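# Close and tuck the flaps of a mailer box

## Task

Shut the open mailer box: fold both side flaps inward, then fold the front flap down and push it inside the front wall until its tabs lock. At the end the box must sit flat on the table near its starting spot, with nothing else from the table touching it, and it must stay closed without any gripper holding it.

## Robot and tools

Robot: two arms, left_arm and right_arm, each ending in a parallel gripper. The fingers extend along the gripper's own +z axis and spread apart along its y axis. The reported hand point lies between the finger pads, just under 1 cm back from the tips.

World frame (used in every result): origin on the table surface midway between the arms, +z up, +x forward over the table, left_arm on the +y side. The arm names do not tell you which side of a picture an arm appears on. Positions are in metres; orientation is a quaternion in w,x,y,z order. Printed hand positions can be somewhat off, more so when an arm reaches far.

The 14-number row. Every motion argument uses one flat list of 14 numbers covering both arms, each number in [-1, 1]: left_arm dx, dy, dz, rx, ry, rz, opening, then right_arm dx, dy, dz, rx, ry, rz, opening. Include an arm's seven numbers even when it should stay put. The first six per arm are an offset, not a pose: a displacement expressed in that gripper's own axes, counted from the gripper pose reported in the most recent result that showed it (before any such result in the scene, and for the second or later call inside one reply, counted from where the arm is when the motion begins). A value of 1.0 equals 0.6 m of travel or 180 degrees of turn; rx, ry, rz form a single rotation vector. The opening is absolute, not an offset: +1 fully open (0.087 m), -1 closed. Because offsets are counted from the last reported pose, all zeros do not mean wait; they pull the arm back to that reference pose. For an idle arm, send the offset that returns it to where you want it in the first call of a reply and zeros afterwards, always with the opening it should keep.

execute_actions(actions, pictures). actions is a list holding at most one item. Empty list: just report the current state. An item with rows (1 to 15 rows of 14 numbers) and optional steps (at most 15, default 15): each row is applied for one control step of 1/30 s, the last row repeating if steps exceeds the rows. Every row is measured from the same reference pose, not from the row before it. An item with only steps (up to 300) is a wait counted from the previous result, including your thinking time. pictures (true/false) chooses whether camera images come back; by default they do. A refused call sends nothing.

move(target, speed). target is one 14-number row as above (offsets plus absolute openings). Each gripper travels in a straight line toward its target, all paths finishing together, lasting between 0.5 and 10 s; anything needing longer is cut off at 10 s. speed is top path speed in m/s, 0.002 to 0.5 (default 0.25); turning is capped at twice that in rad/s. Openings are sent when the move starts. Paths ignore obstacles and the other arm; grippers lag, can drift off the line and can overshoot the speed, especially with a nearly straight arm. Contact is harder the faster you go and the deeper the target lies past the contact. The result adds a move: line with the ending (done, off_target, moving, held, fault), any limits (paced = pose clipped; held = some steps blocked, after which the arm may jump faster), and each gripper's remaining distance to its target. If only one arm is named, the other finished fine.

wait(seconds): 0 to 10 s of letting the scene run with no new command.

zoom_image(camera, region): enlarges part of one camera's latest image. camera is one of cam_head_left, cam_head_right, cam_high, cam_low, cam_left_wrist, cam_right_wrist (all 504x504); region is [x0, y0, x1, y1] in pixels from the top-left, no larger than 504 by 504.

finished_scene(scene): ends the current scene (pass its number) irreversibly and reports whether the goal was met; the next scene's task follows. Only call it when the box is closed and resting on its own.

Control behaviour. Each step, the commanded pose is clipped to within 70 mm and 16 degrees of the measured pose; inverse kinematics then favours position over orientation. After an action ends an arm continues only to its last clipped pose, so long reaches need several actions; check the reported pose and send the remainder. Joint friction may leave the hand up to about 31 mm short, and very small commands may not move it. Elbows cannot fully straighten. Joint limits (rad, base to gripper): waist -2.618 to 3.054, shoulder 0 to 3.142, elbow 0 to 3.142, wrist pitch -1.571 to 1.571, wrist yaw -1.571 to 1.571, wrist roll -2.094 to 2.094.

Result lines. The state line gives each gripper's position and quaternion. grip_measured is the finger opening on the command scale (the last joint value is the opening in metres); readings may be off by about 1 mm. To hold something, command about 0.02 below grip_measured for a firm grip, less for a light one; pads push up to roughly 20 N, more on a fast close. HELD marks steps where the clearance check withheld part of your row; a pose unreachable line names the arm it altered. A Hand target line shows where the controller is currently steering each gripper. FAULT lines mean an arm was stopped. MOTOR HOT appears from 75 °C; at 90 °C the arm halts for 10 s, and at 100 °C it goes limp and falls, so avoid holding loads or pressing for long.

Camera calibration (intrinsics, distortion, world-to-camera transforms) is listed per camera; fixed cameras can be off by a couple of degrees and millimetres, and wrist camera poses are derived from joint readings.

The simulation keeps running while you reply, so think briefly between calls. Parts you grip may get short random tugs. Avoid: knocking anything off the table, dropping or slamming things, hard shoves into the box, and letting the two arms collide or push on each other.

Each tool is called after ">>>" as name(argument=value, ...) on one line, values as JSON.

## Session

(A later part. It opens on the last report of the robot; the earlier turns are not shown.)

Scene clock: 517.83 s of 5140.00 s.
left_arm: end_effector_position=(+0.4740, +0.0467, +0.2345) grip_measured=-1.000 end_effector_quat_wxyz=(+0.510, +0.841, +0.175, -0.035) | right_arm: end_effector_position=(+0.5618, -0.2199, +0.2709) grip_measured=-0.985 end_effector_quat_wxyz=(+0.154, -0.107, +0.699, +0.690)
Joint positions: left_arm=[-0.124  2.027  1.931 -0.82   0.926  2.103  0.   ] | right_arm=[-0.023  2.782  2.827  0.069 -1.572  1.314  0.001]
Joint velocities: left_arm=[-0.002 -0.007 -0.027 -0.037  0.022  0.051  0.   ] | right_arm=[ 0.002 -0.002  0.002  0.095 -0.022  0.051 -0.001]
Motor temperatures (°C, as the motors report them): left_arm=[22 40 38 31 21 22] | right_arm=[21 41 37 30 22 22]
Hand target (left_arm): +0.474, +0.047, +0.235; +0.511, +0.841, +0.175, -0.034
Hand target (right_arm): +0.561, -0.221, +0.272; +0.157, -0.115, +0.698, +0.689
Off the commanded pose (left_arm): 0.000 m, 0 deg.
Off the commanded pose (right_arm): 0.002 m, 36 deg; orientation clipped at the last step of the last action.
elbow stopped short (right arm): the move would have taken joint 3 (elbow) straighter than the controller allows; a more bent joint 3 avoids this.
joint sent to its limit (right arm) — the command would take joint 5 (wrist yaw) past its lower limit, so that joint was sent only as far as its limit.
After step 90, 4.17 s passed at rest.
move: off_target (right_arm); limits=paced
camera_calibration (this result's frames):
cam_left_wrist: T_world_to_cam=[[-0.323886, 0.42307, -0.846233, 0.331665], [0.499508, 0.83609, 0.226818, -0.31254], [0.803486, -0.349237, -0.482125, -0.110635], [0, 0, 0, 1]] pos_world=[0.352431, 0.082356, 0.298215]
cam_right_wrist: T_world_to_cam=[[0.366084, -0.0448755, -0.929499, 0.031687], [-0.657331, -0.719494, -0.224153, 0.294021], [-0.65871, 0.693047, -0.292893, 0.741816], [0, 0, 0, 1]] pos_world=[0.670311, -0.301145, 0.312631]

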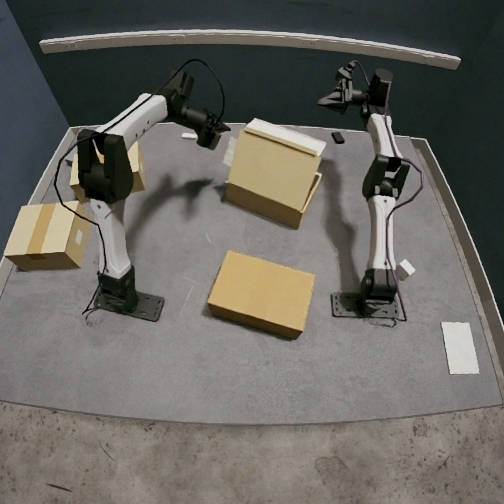

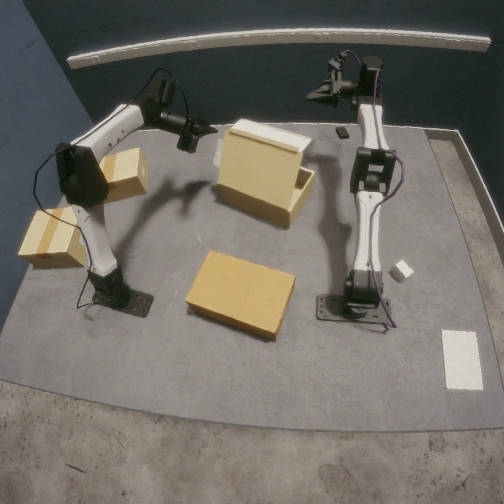

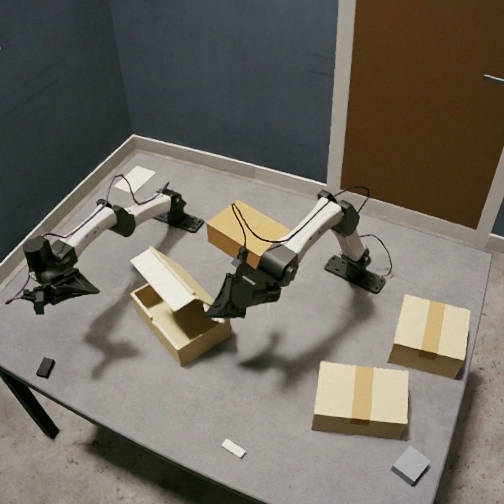

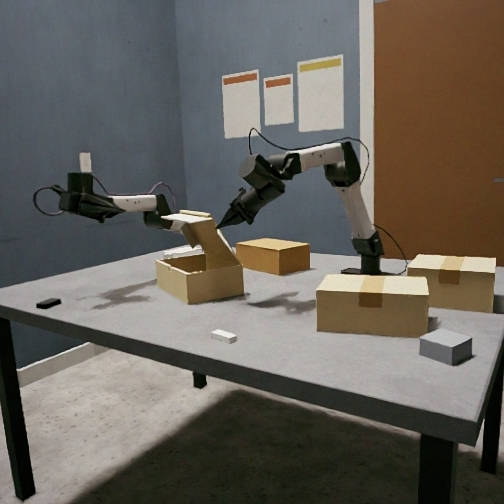

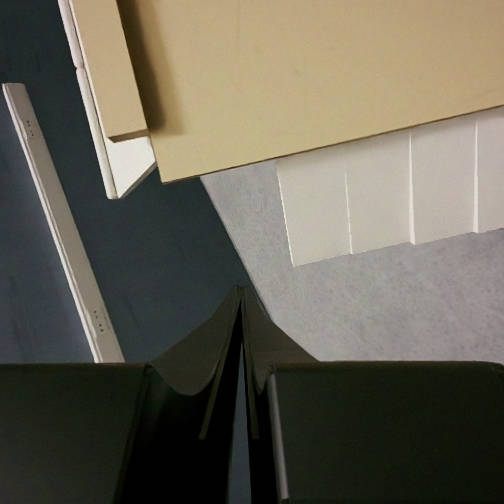

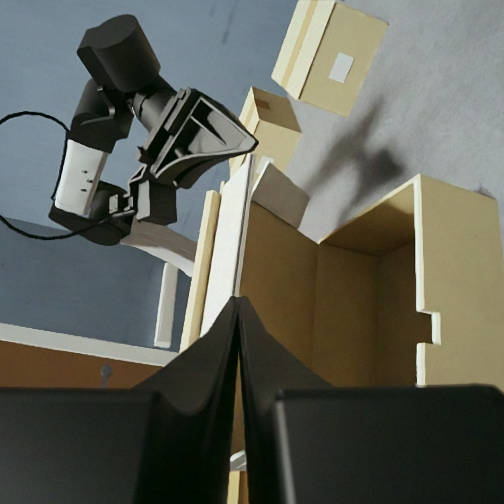

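>>> move(target=[0,0,0,0,0,0,-1,0.215,-0.095,-0.01,0,0,0,-1], speed=0.15)

>>> move(target=[0,0,0,0,0,0,-1,0.04,0.015,0.35,0,0,0,-1], speed=0.12)

Scene clock: 522.43 s of 5140.00 s.
left_arm: end_effector_position=(+0.4740, +0.0467, +0.2345) grip_measured=-1.000 end_effector_quat_wxyz=(+0.510, +0.841, +0.175, -0.035) | right_arm: end_effector_position=(+0.4615, -0.2148, +0.1609) grip_measured=-0.985 end_effector_quat_wxyz=(+0.140, -0.093, +0.700, +0.694)
Joint positions: left_arm=[-0.124  2.027  1.931 -0.82   0.926  2.103  0.   ] | right_arm=[-0.026  2.27   1.612  0.094 -1.577  0.677  0.001]
Joint velocities: left_arm=[ 0.012 -0.002  0.012  0.022  0.007 -0.022  0.   ] | right_arm=[-0.002 -0.007 -0.017  0.007  0.007 -0.037 -0.001]
Motor temperatures (°C, as the motors report them): left_arm=[22 41 38 31 21 22] | right_arm=[21 43 37 30 22 22]
Hand target (left_arm): +0.474, +0.047, +0.234; +0.510, +0.841, +0.175, -0.035
Hand target (right_arm): +0.460, -0.218, +0.171; +0.155, -0.105, +0.698, +0.691
Off the commanded pose (left_arm): 0.000 m, 0 deg.
Off the commanded pose (right_arm): 0.011 m, 2 deg.
joint sent to its limit (right arm) — the command would take joint 5 (wrist yaw) past its lower limit, so that joint was sent only as far as its limit.
move: off_target (right_arm)
camera_calibration (this result's frames):
cam_left_wrist: T_world_to_cam=[[-0.323886, 0.42307, -0.846233, 0.331665], [0.499508, 0.83609, 0.226818, -0.31254], [0.803486, -0.349237, -0.482125, -0.110635], [0, 0, 0, 1]] pos_world=[0.352431, 0.082356, 0.298215]
cam_right_wrist: T_world_to_cam=[[0.328528, -0.0390845, -0.943685, -0.0127404], [-0.665387, -0.718683, -0.201877, 0.207508], [-0.670321, 0.694238, -0.262114, 0.640679], [0, 0, 0, 1]] pos_world=[0.57172, -0.296149, 0.197799]

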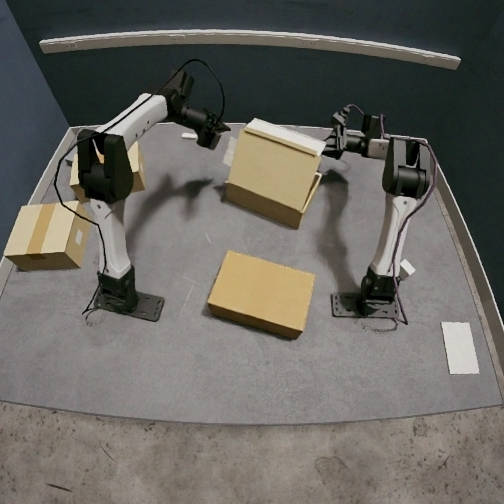

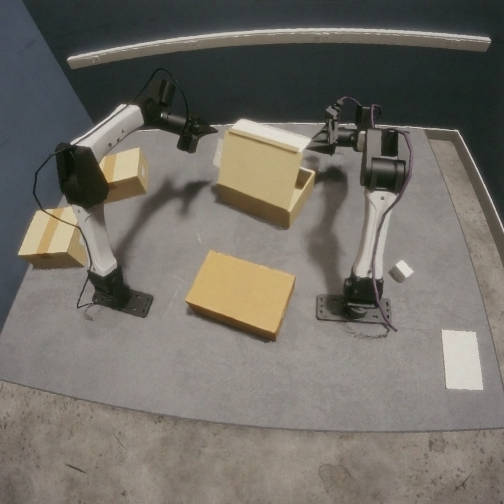

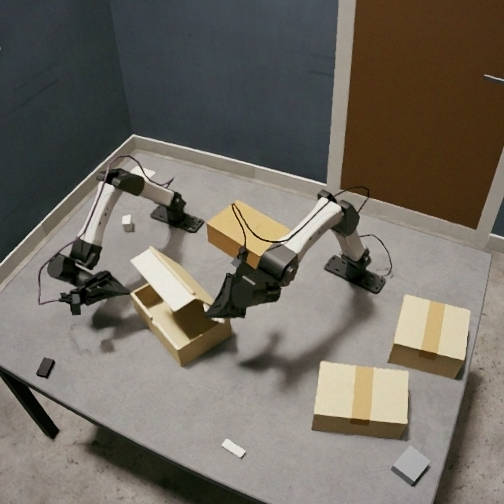

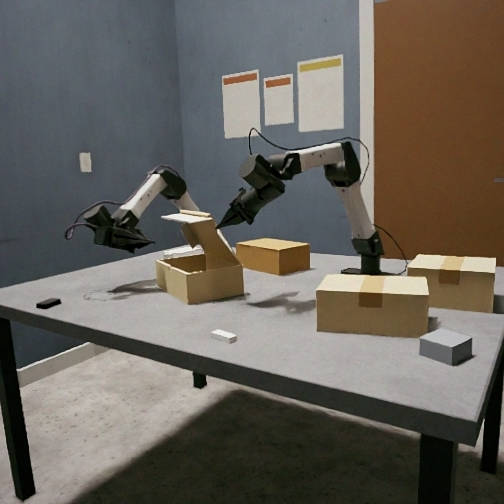

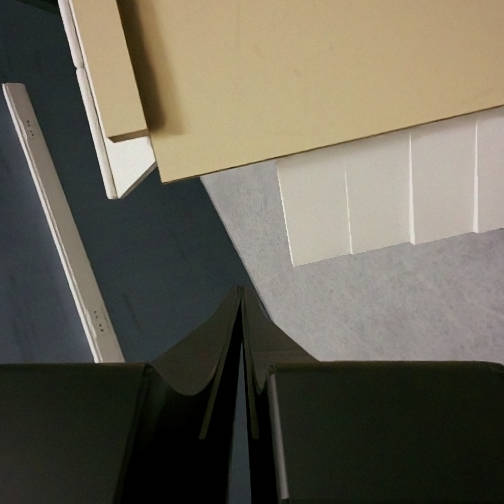

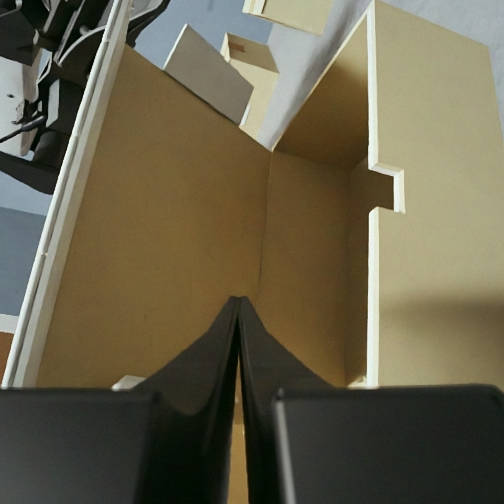

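Scene clock: 524.67 s of 5140.00 s.
left_arm: end_effector_position=(+0.4740, +0.0467, +0.2345) grip_measured=-1.000 end_effector_quat_wxyz=(+0.510, +0.841, +0.175, -0.035) | right_arm: end_effector_position=(+0.4458, -0.0065, +0.1573) grip_measured=-0.985 end_effector_quat_wxyz=(+0.130, -0.093, +0.707, +0.689)
Joint positions: left_arm=[-0.124  2.027  1.931 -0.82   0.926  2.103  0.   ] | right_arm=[ 0.402  2.354  1.597  0.717 -1.158  1.217  0.001]
Joint velocities: left_arm=[-0.002 -0.007  0.012 -0.007  0.051 -0.037  0.   ] | right_arm=[-0.022 -0.017 -0.007  0.037 -0.081  0.022 -0.   ]
Motor temperatures (°C, as the motors report them): left_arm=[22 42 38 31 21 22] | right_arm=[21 43 37 30 22 22]
Hand target (left_arm): +0.474, +0.047, +0.234; +0.510, +0.841, +0.175, -0.035
Hand target (right_arm): +0.451, -0.005, +0.160; +0.139, -0.095, +0.703, +0.691
Off the commanded pose (left_arm): 0.000 m, 0 deg.
Off the commanded pose (right_arm): 0.007 m, 1 deg.
move: done
camera_calibration (this result's frames):
cam_left_wrist: T_world_to_cam=[[-0.323886, 0.42307, -0.846233, 0.331665], [0.499508, 0.83609, 0.226818, -0.31254], [0.803486, -0.349237, -0.482125, -0.110635], [0, 0, 0, 1]] pos_world=[0.352431, 0.082356, 0.298215]
cam_right_wrist: T_world_to_cam=[[0.315203, -0.0530418, -0.947541, 0.00362674], [-0.660732, -0.728969, -0.178989, 0.34024], [-0.681234, 0.682488, -0.26482, 0.489799], [0, 0, 0, 1]] pos_world=[0.557333, -0.0860653, 0.194044]

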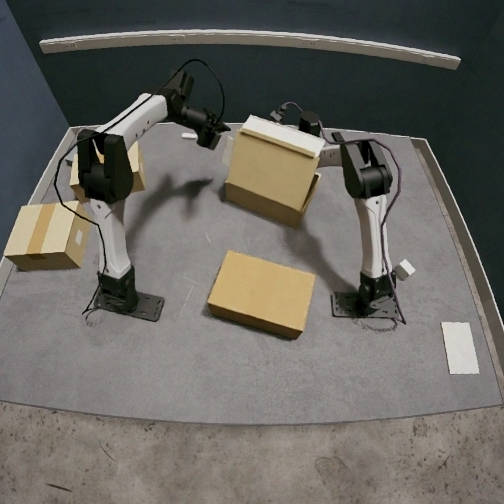

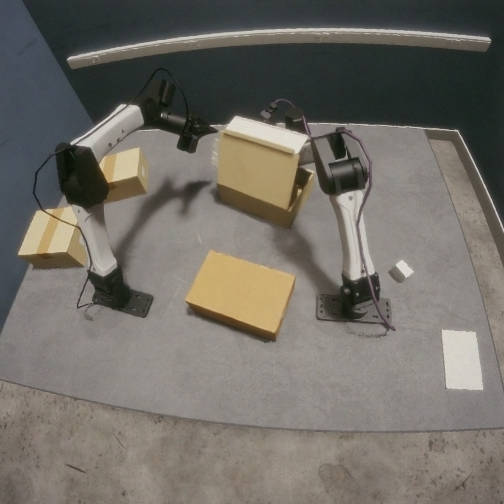

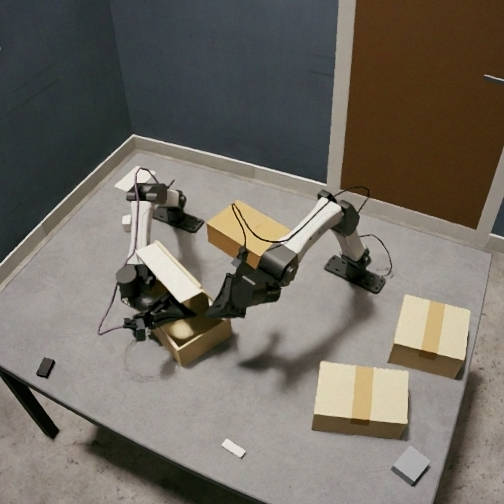

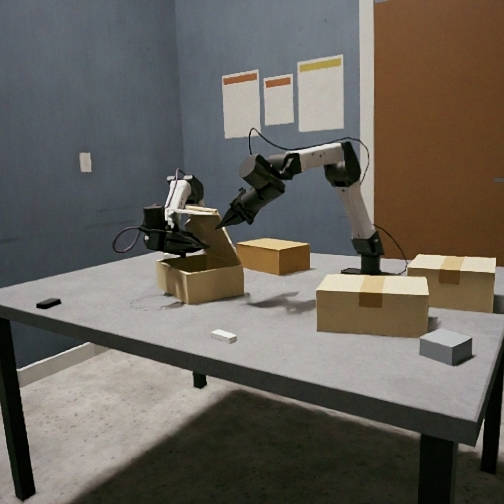

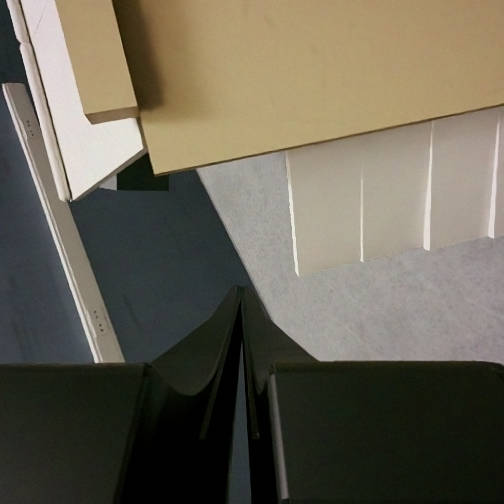

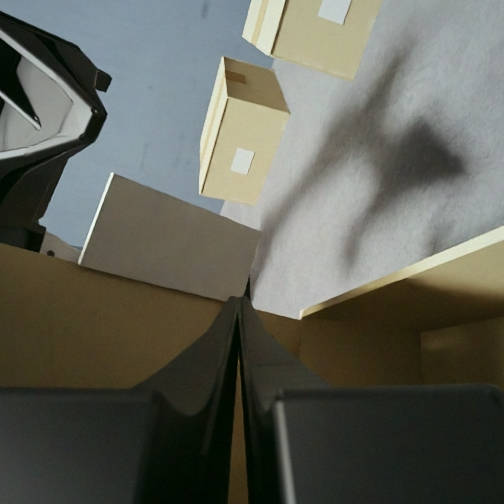

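>>> move(target=[-0.098,-0.078,-0.125,0,0,0,-1,0.03,0.01,0,0,0,0,-1], speed=0.12)

>>> move(target=[-0.013,-0.048,0.097,0,0,0,-1,0,0,0,0,0,0,-1], speed=0.1)

Scene clock: 529.77 s of 5140.00 s.
left_arm: end_effector_position=(+0.3943, +0.1117, +0.2533) grip_measured=-1.000 end_effector_quat_wxyz=(+0.523, +0.826, +0.210, -0.018) | right_arm: end_effector_position=(+0.4312, -0.0073, +0.1491) grip_measured=-0.985 end_effector_quat_wxyz=(+0.121, -0.085, +0.712, +0.687)
Joint positions: left_arm=[-0.021  1.614  1.472 -0.77   0.961  2.103  0.   ] | right_arm=[ 0.411  2.32   1.511  0.743 -1.15   1.217  0.001]
Joint velocities: left_arm=[-0.012  0.007 -0.037  0.007  0.051  0.051  0.   ] | right_arm=[-0.002 -0.002  0.002  0.051 -0.051 -0.022 -0.001]
Motor temperatures (°C, as the motors report them): left_arm=[22 42 38 31 21 22] | right_arm=[21 44 38 30 22 22]
Hand target (left_arm): +0.394, +0.115, +0.247; +0.522, +0.826, +0.212, -0.019
Hand target (right_arm): +0.427, -0.005, +0.157; +0.130, -0.093, +0.707, +0.689
Off the commanded pose (left_arm): 0.010 m, 5 deg.
Off the commanded pose (right_arm): 0.010 m, 2 deg.
joint sent to its limit (left arm) — the command would take joint 6 (wrist roll) past its upper limit, so that joint was sent only as far as its limit.
After step 90, 0.90 s passed at rest.
move: off_target (left_arm)
camera_calibration (this result's frames):
cam_left_wrist: T_world_to_cam=[[-0.358834, 0.372118, -0.856018, 0.316252], [0.430784, 0.879605, 0.201791, -0.302742], [0.828048, -0.29635, -0.475934, -0.0319421], [0, 0, 0, 1]] pos_world=[0.270348, 0.139145, 0.316606]
cam_right_wrist: T_world_to_cam=[[0.291269, -0.0621451, -0.95462, 0.0117316], [-0.664385, -0.731116, -0.155119, 0.326531], [-0.688299, 0.679417, -0.25424, 0.479744], [0, 0, 0, 1]] pos_world=[0.543732, -0.086485, 0.18382]

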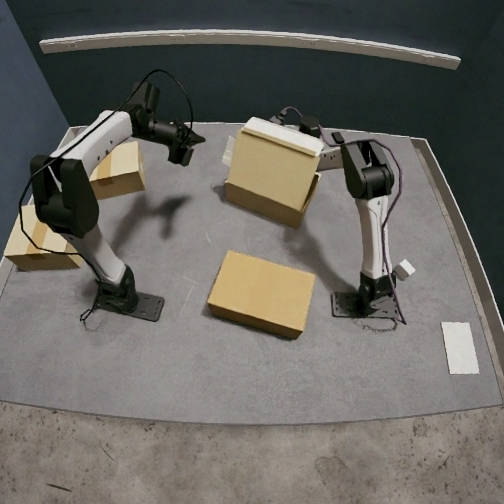

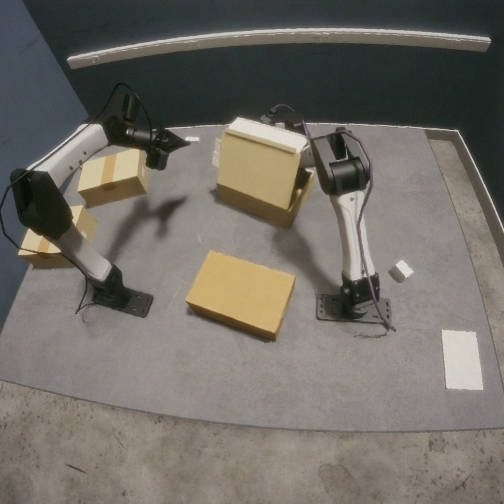

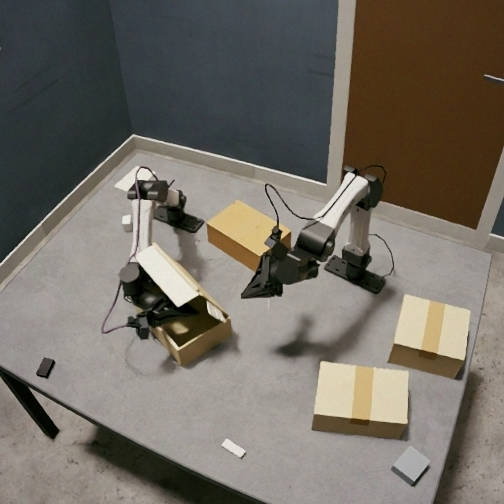

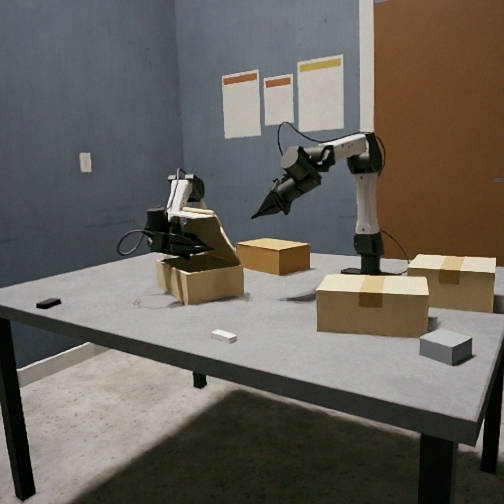

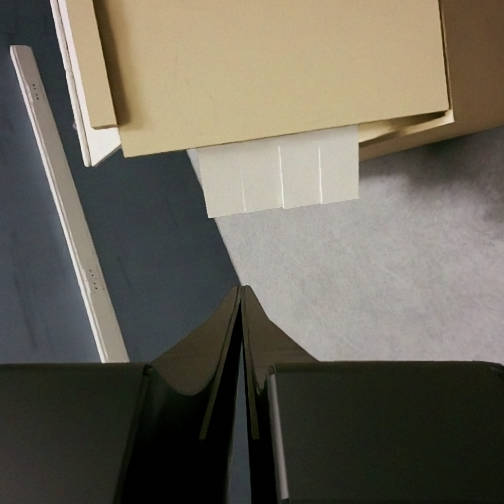

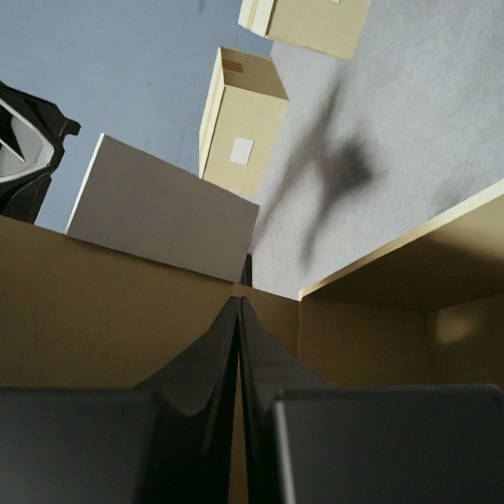

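Scene clock: 531.03 s of 5140.00 s.
left_arm: end_effector_position=(+0.3909, +0.0696, +0.2127) grip_measured=-1.000 end_effector_quat_wxyz=(+0.528, +0.824, +0.205, -0.016) | right_arm: end_effector_position=(+0.4312, -0.0073, +0.1491) grip_measured=-0.985 end_effector_quat_wxyz=(+0.121, -0.085, +0.712, +0.687)
Joint positions: left_arm=[-0.144  1.61   1.27  -0.436  0.888  1.947  0.   ] | right_arm=[ 0.411  2.32   1.511  0.743 -1.15   1.217  0.001]
Joint velocities: left_arm=[ 0.022  0.012  0.012  0.037  0.022 -0.007  0.   ] | right_arm=[-0.022  0.002  0.002 -0.007  0.007 -0.007 -0.   ]
Motor temperatures (°C, as the motors report them): left_arm=[22 42 38 31 21 22] | right_arm=[21 44 38 30 22 22]
Hand target (left_arm): +0.388, +0.069, +0.204; +0.523, +0.826, +0.209, -0.019
Hand target (right_arm): +0.431, -0.007, +0.149; +0.121, -0.085, +0.712, +0.687
Off the commanded pose (left_arm): 0.009 m, 1 deg.
Off the commanded pose (right_arm): 0.000 m, 0 deg.
move: done
camera_calibration (this result's frames):
cam_left_wrist: T_world_to_cam=[[-0.348327, 0.364194, -0.863731, 0.294022], [0.431939, 0.880142, 0.196921, -0.255548], [0.831924, -0.304486, -0.463887, -0.0644336], [0, 0, 0, 1]] pos_world=[0.266401, 0.0982184, 0.274389]
cam_right_wrist: T_world_to_cam=[[0.291269, -0.0621451, -0.95462, 0.0117316], [-0.664385, -0.731116, -0.155119, 0.326531], [-0.688299, 0.679417, -0.25424, 0.479744], [0, 0, 0, 1]] pos_world=[0.543732, -0.086485, 0.18382]

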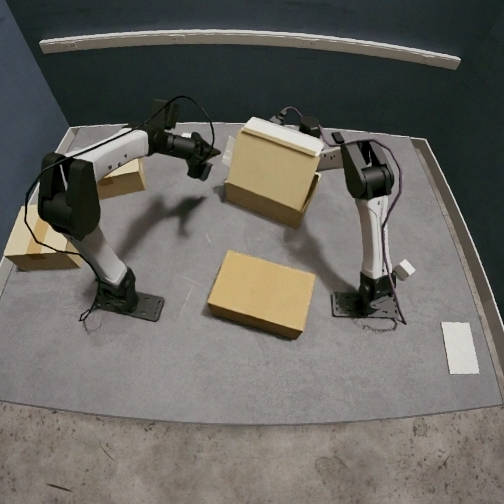

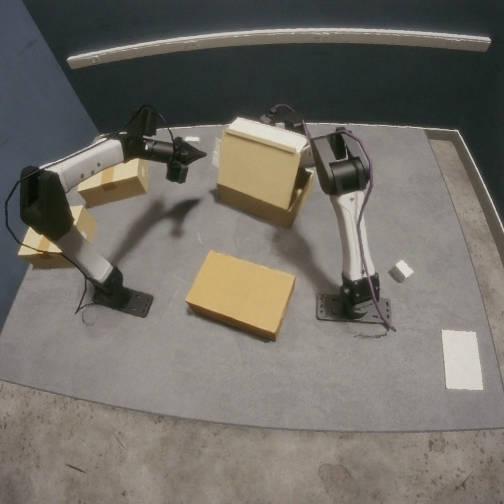

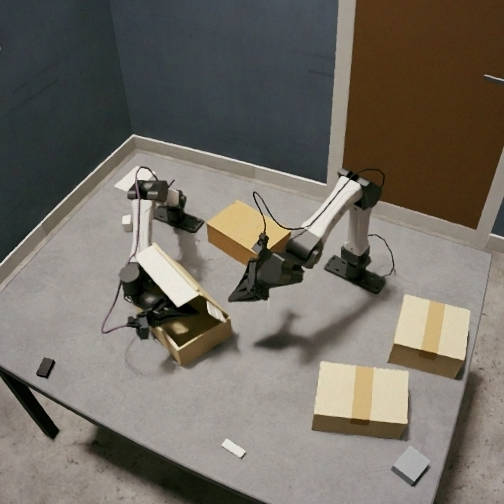

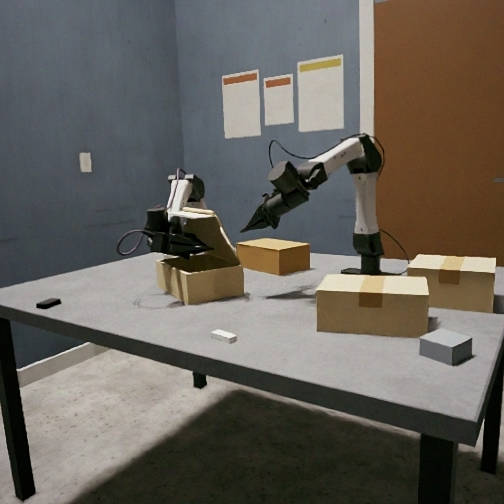

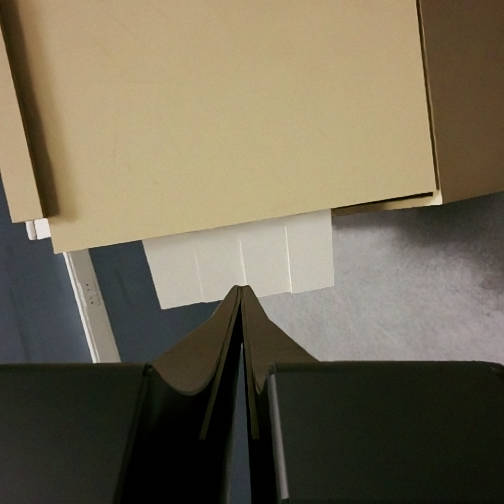

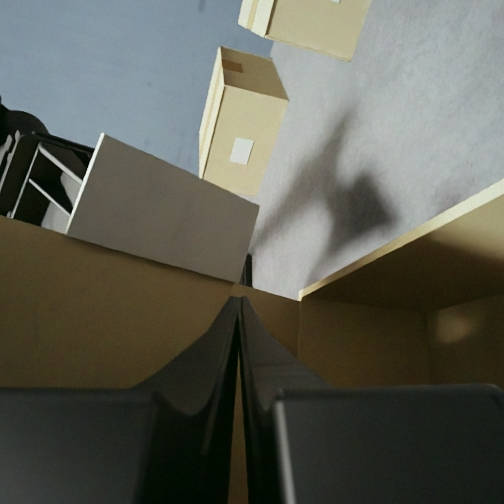

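>>> move(target=[0.097,0.018,0.113,0,0,0,-1,0,0,0,0,0,0,-1], speed=0.06)

Scene clock: 534.70 s of 5140.00 s.
left_arm: end_effector_position=(+0.4614, +0.0343, +0.1843) grip_measured=-1.000 end_effector_quat_wxyz=(+0.533, +0.821, +0.205, -0.006) | right_arm: end_effector_position=(+0.4312, -0.0073, +0.1491) grip_measured=-0.985 end_effector_quat_wxyz=(+0.121, -0.085, +0.712, +0.687)
Joint positions: left_arm=[-0.176  1.902  1.484 -0.304  0.857  1.902  0.   ] | right_arm=[ 0.411  2.32   1.511  0.743 -1.15   1.217  0.001]
Joint velocities: left_arm=[ 0.007  0.002 -0.002 -0.022  0.022 -0.007  0.   ] | right_arm=[ 0.002 -0.012 -0.002  0.007 -0.022 -0.037 -0.001]
Motor temperatures (°C, as the motors report them): left_arm=[22 42 38 32 21 22] | right_arm=[21 45 37 30 22 22]
Hand target (left_arm): +0.461, +0.026, +0.176; +0.528, +0.824, +0.205, -0.016
Hand target (right_arm): +0.431, -0.007, +0.149; +0.121, -0.085, +0.712, +0.687
Off the commanded pose (left_arm): 0.011 m, 1 deg.
Off the commanded pose (right_arm): 0.000 m, 0 deg.
move: off_target (left_arm)
camera_calibration (this result's frames):
cam_left_wrist: T_world_to_cam=[[-0.336889, 0.354772, -0.872148, 0.303503], [0.419358, 0.885882, 0.198371, -0.243915], [0.842997, -0.298914, -0.44722, -0.155371], [0, 0, 0, 1]] pos_world=[0.335512, 0.0619632, 0.2436]
cam_right_wrist: T_world_to_cam=[[0.291269, -0.0621451, -0.95462, 0.0117316], [-0.664385, -0.731116, -0.155119, 0.326531], [-0.688299, 0.679417, -0.25424, 0.479744], [0, 0, 0, 1]] pos_world=[0.543732, -0.086485, 0.18382]

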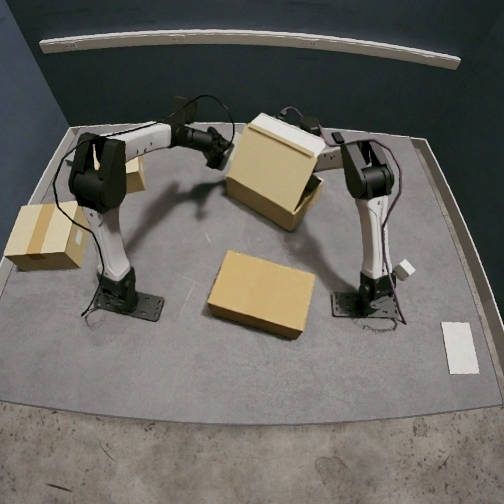

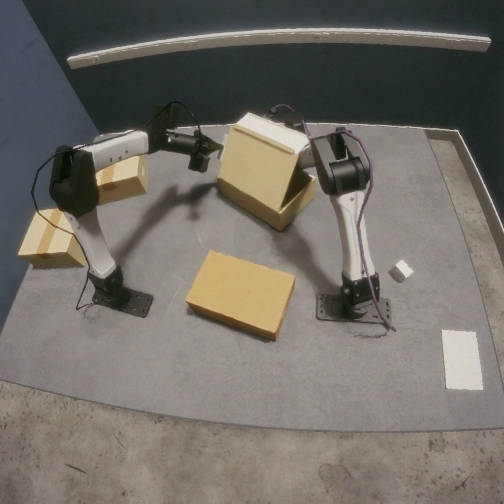

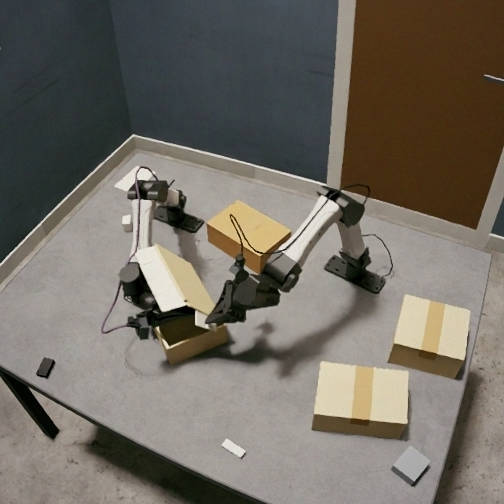

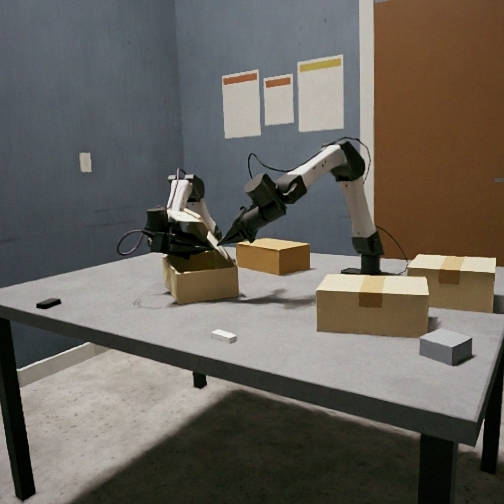

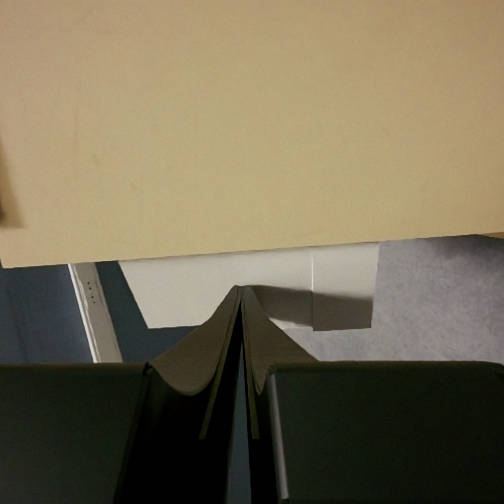

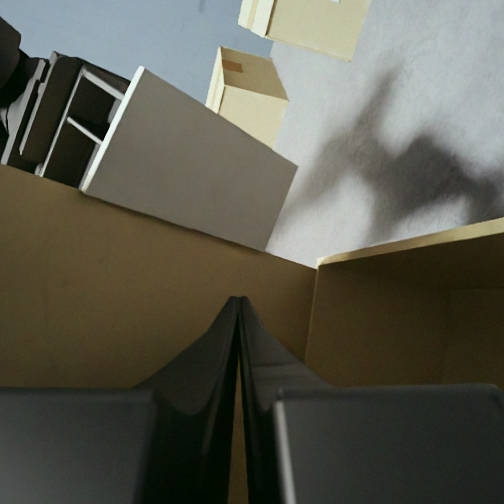

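>>> move(target=[0.07,0.018,0.075,0,0,0,-1,0,0,0,0,0,0,-1], speed=0.06)

Scene clock: 537.60 s of 5140.00 s.
left_arm: end_effector_position=(+0.5119, +0.0096, +0.1766) grip_measured=-1.000 end_effector_quat_wxyz=(+0.543, +0.817, +0.196, +0.003) | right_arm: end_effector_position=(+0.4346, -0.0085, +0.1490) grip_measured=-0.985 end_effector_quat_wxyz=(+0.126, -0.080, +0.712, +0.686)
Joint positions: left_arm=[-0.187  2.111  1.727 -0.293  0.855  1.886  0.   ] | right_arm=[ 0.407  2.32   1.511  0.743 -1.138  1.217  0.001]
Joint velocities: left_arm=[-0.012  0.012  0.002 -0.007 -0.022 -0.037  0.   ] | right_arm=[-0.007 -0.007 -0.017 -0.007 -0.022 -0.007 -0.001]
Motor temperatures (°C, as the motors report them): left_arm=[22 42 39 32 21 22] | right_arm=[21 45 37 30 22 22]
Hand target (left_arm): +0.512, +0.006, +0.163; +0.533, +0.821, +0.205, -0.006
Hand target (right_arm): +0.431, -0.007, +0.149; +0.121, -0.085, +0.712, +0.687
Off the commanded pose (left_arm): 0.013 m, 2 deg.
Off the commanded pose (right_arm): 0.004 m, 1 deg.
move: off_target (left_arm)
camera_calibration (this result's frames):
cam_left_wrist: T_world_to_cam=[[-0.31025, 0.340741, -0.887491, 0.311779], [0.416538, 0.887897, 0.195283, -0.239733], [0.854541, -0.309088, -0.417402, -0.219872], [0, 0, 0, 1]] pos_world=[0.384477, 0.0386621, 0.231742]
cam_right_wrist: T_world_to_cam=[[0.290533, -0.0674108, -0.954487, 0.0108005], [-0.675675, -0.720772, -0.154762, 0.332866], [-0.677535, 0.689887, -0.254956, 0.478304], [0, 0, 0, 1]] pos_world=[0.545839, -0.089327, 0.183771]

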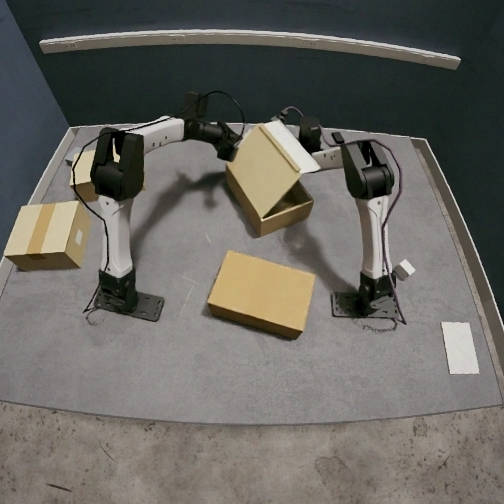

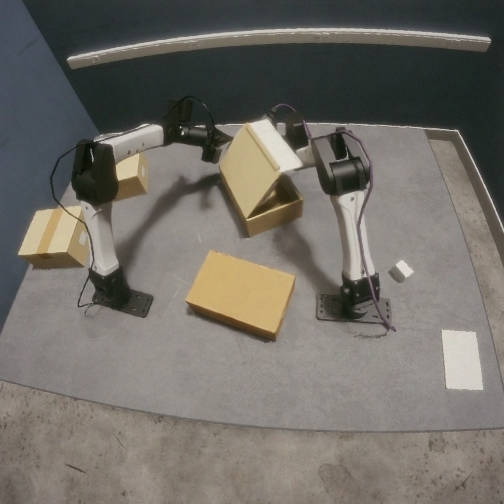

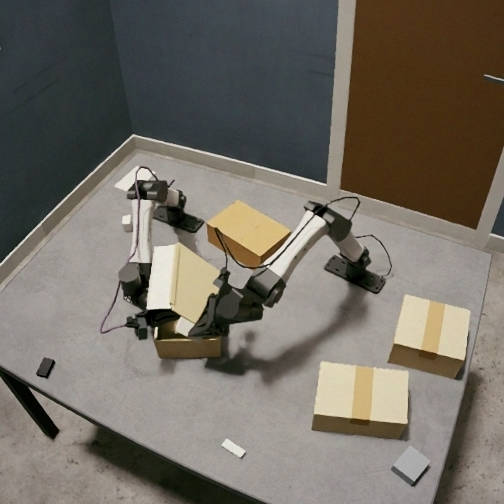

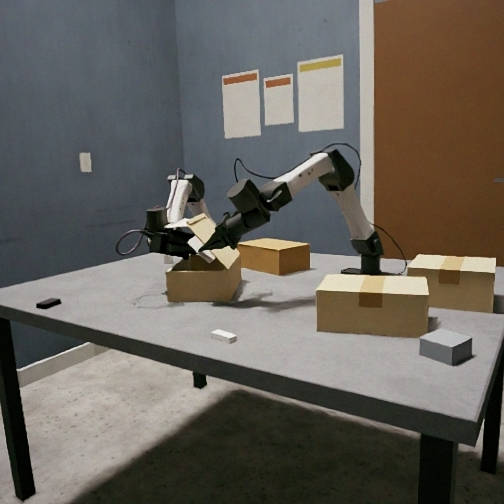

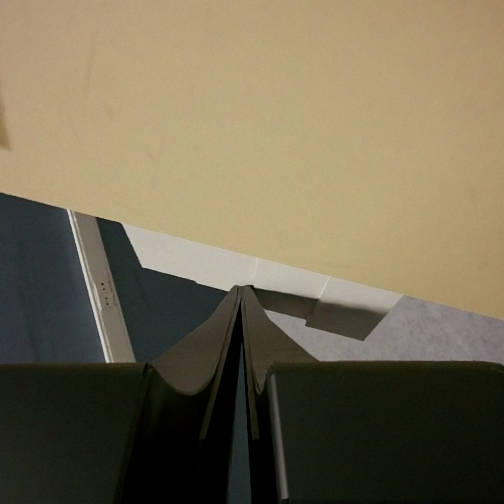

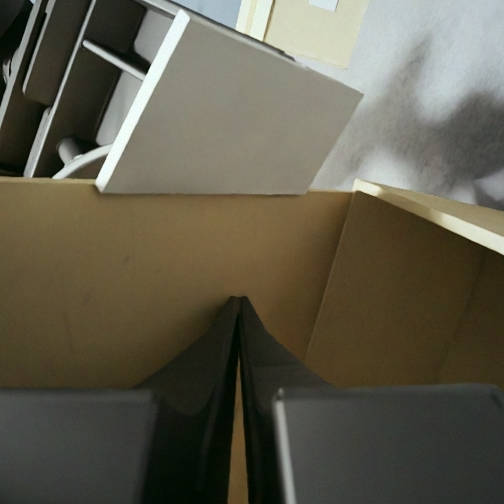

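>>> move(target=[-0.078,0.017,0.077,0,0,0,-1,0,0,0,0,0,0,-1], speed=0.06)

Scene clock: 540.93 s of 5140.00 s.
left_arm: end_effector_position=(+0.4936, -0.0426, +0.1900) grip_measured=-1.000 end_effector_quat_wxyz=(+0.551, +0.812, +0.195, +0.018) | right_arm: end_effector_position=(+0.4327, -0.0089, +0.1487) grip_measured=-0.985 end_effector_quat_wxyz=(+0.121, -0.082, +0.712, +0.686)
Joint positions: left_arm=[-0.311  2.091  1.706 -0.177  0.741  1.769  0.   ] | right_arm=[ 0.407  2.32   1.511  0.739 -1.148  1.217  0.001]
Joint velocities: left_arm=[-0.002  0.022  0.002  0.081  0.081 -0.037  0.   ] | right_arm=[ 0.012 -0.007 -0.012  0.007  0.007 -0.066 -0.   ]
Motor temperatures (°C, as the motors report them): left_arm=[22 42 39 32 21 22] | right_arm=[21 46 37 30 22 22]
Hand target (left_arm): +0.483, -0.050, +0.177; +0.543, +0.816, +0.196, +0.001
Hand target (right_arm): +0.435, -0.009, +0.149; +0.126, -0.080, +0.712, +0.686
Off the commanded pose (left_arm): 0.019 m, 2 deg.
Off the commanded pose (right_arm): 0.002 m, 1 deg.
move: off_target (left_arm)
camera_calibration (this result's frames):
cam_left_wrist: T_world_to_cam=[[-0.290881, 0.323987, -0.900234, 0.327911], [0.396109, 0.897273, 0.194932, -0.177865], [0.870911, -0.299888, -0.389334, -0.227755], [0, 0, 0, 1]] pos_world=[0.364191, -0.0149467, 0.241195]
cam_right_wrist: T_world_to_cam=[[0.28756, -0.065079, -0.955549, 0.0124896], [-0.668819, -0.727782, -0.151706, 0.327746], [-0.685558, 0.682714, -0.252807, 0.480406], [0, 0, 0, 1]] pos_world=[0.544957, -0.0886397, 0.183105]

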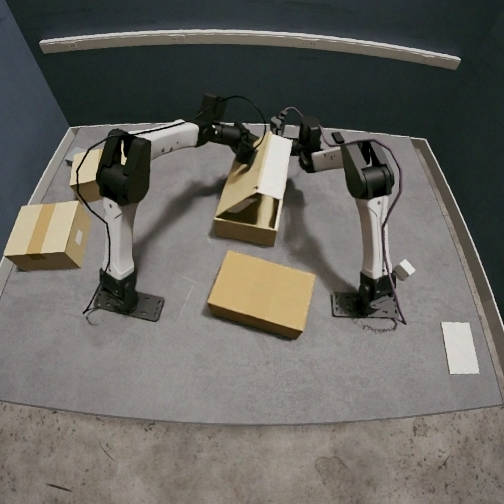

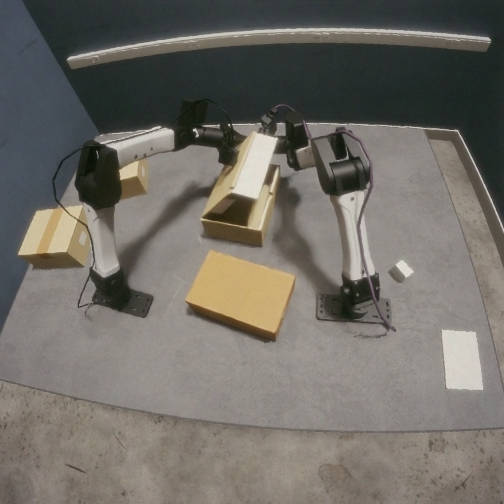

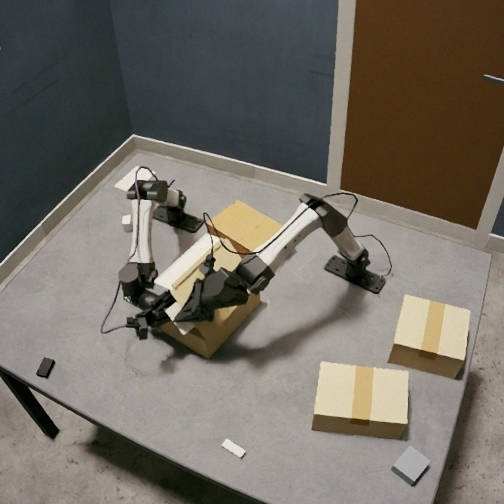

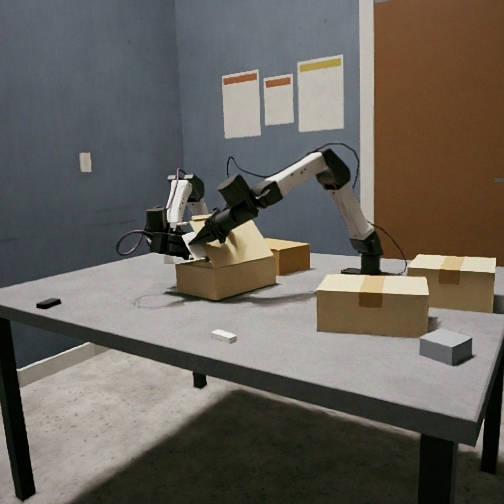

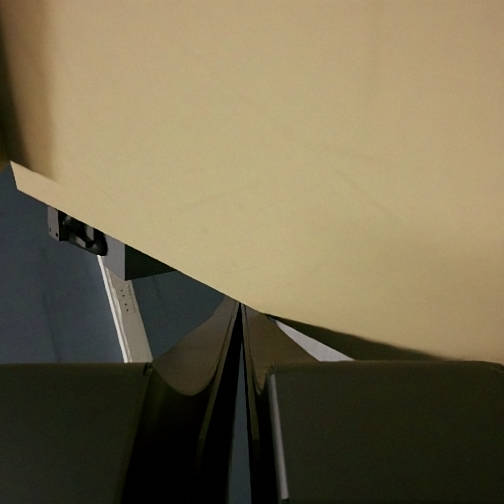

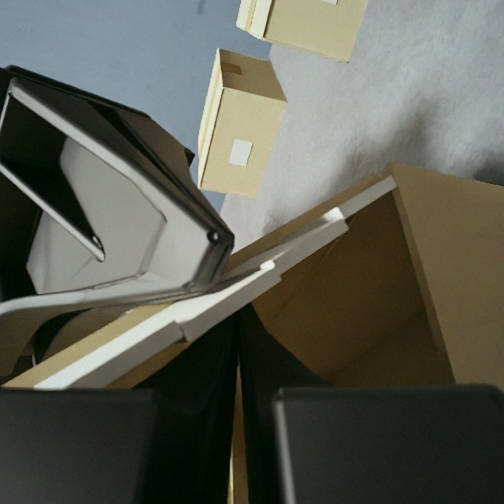

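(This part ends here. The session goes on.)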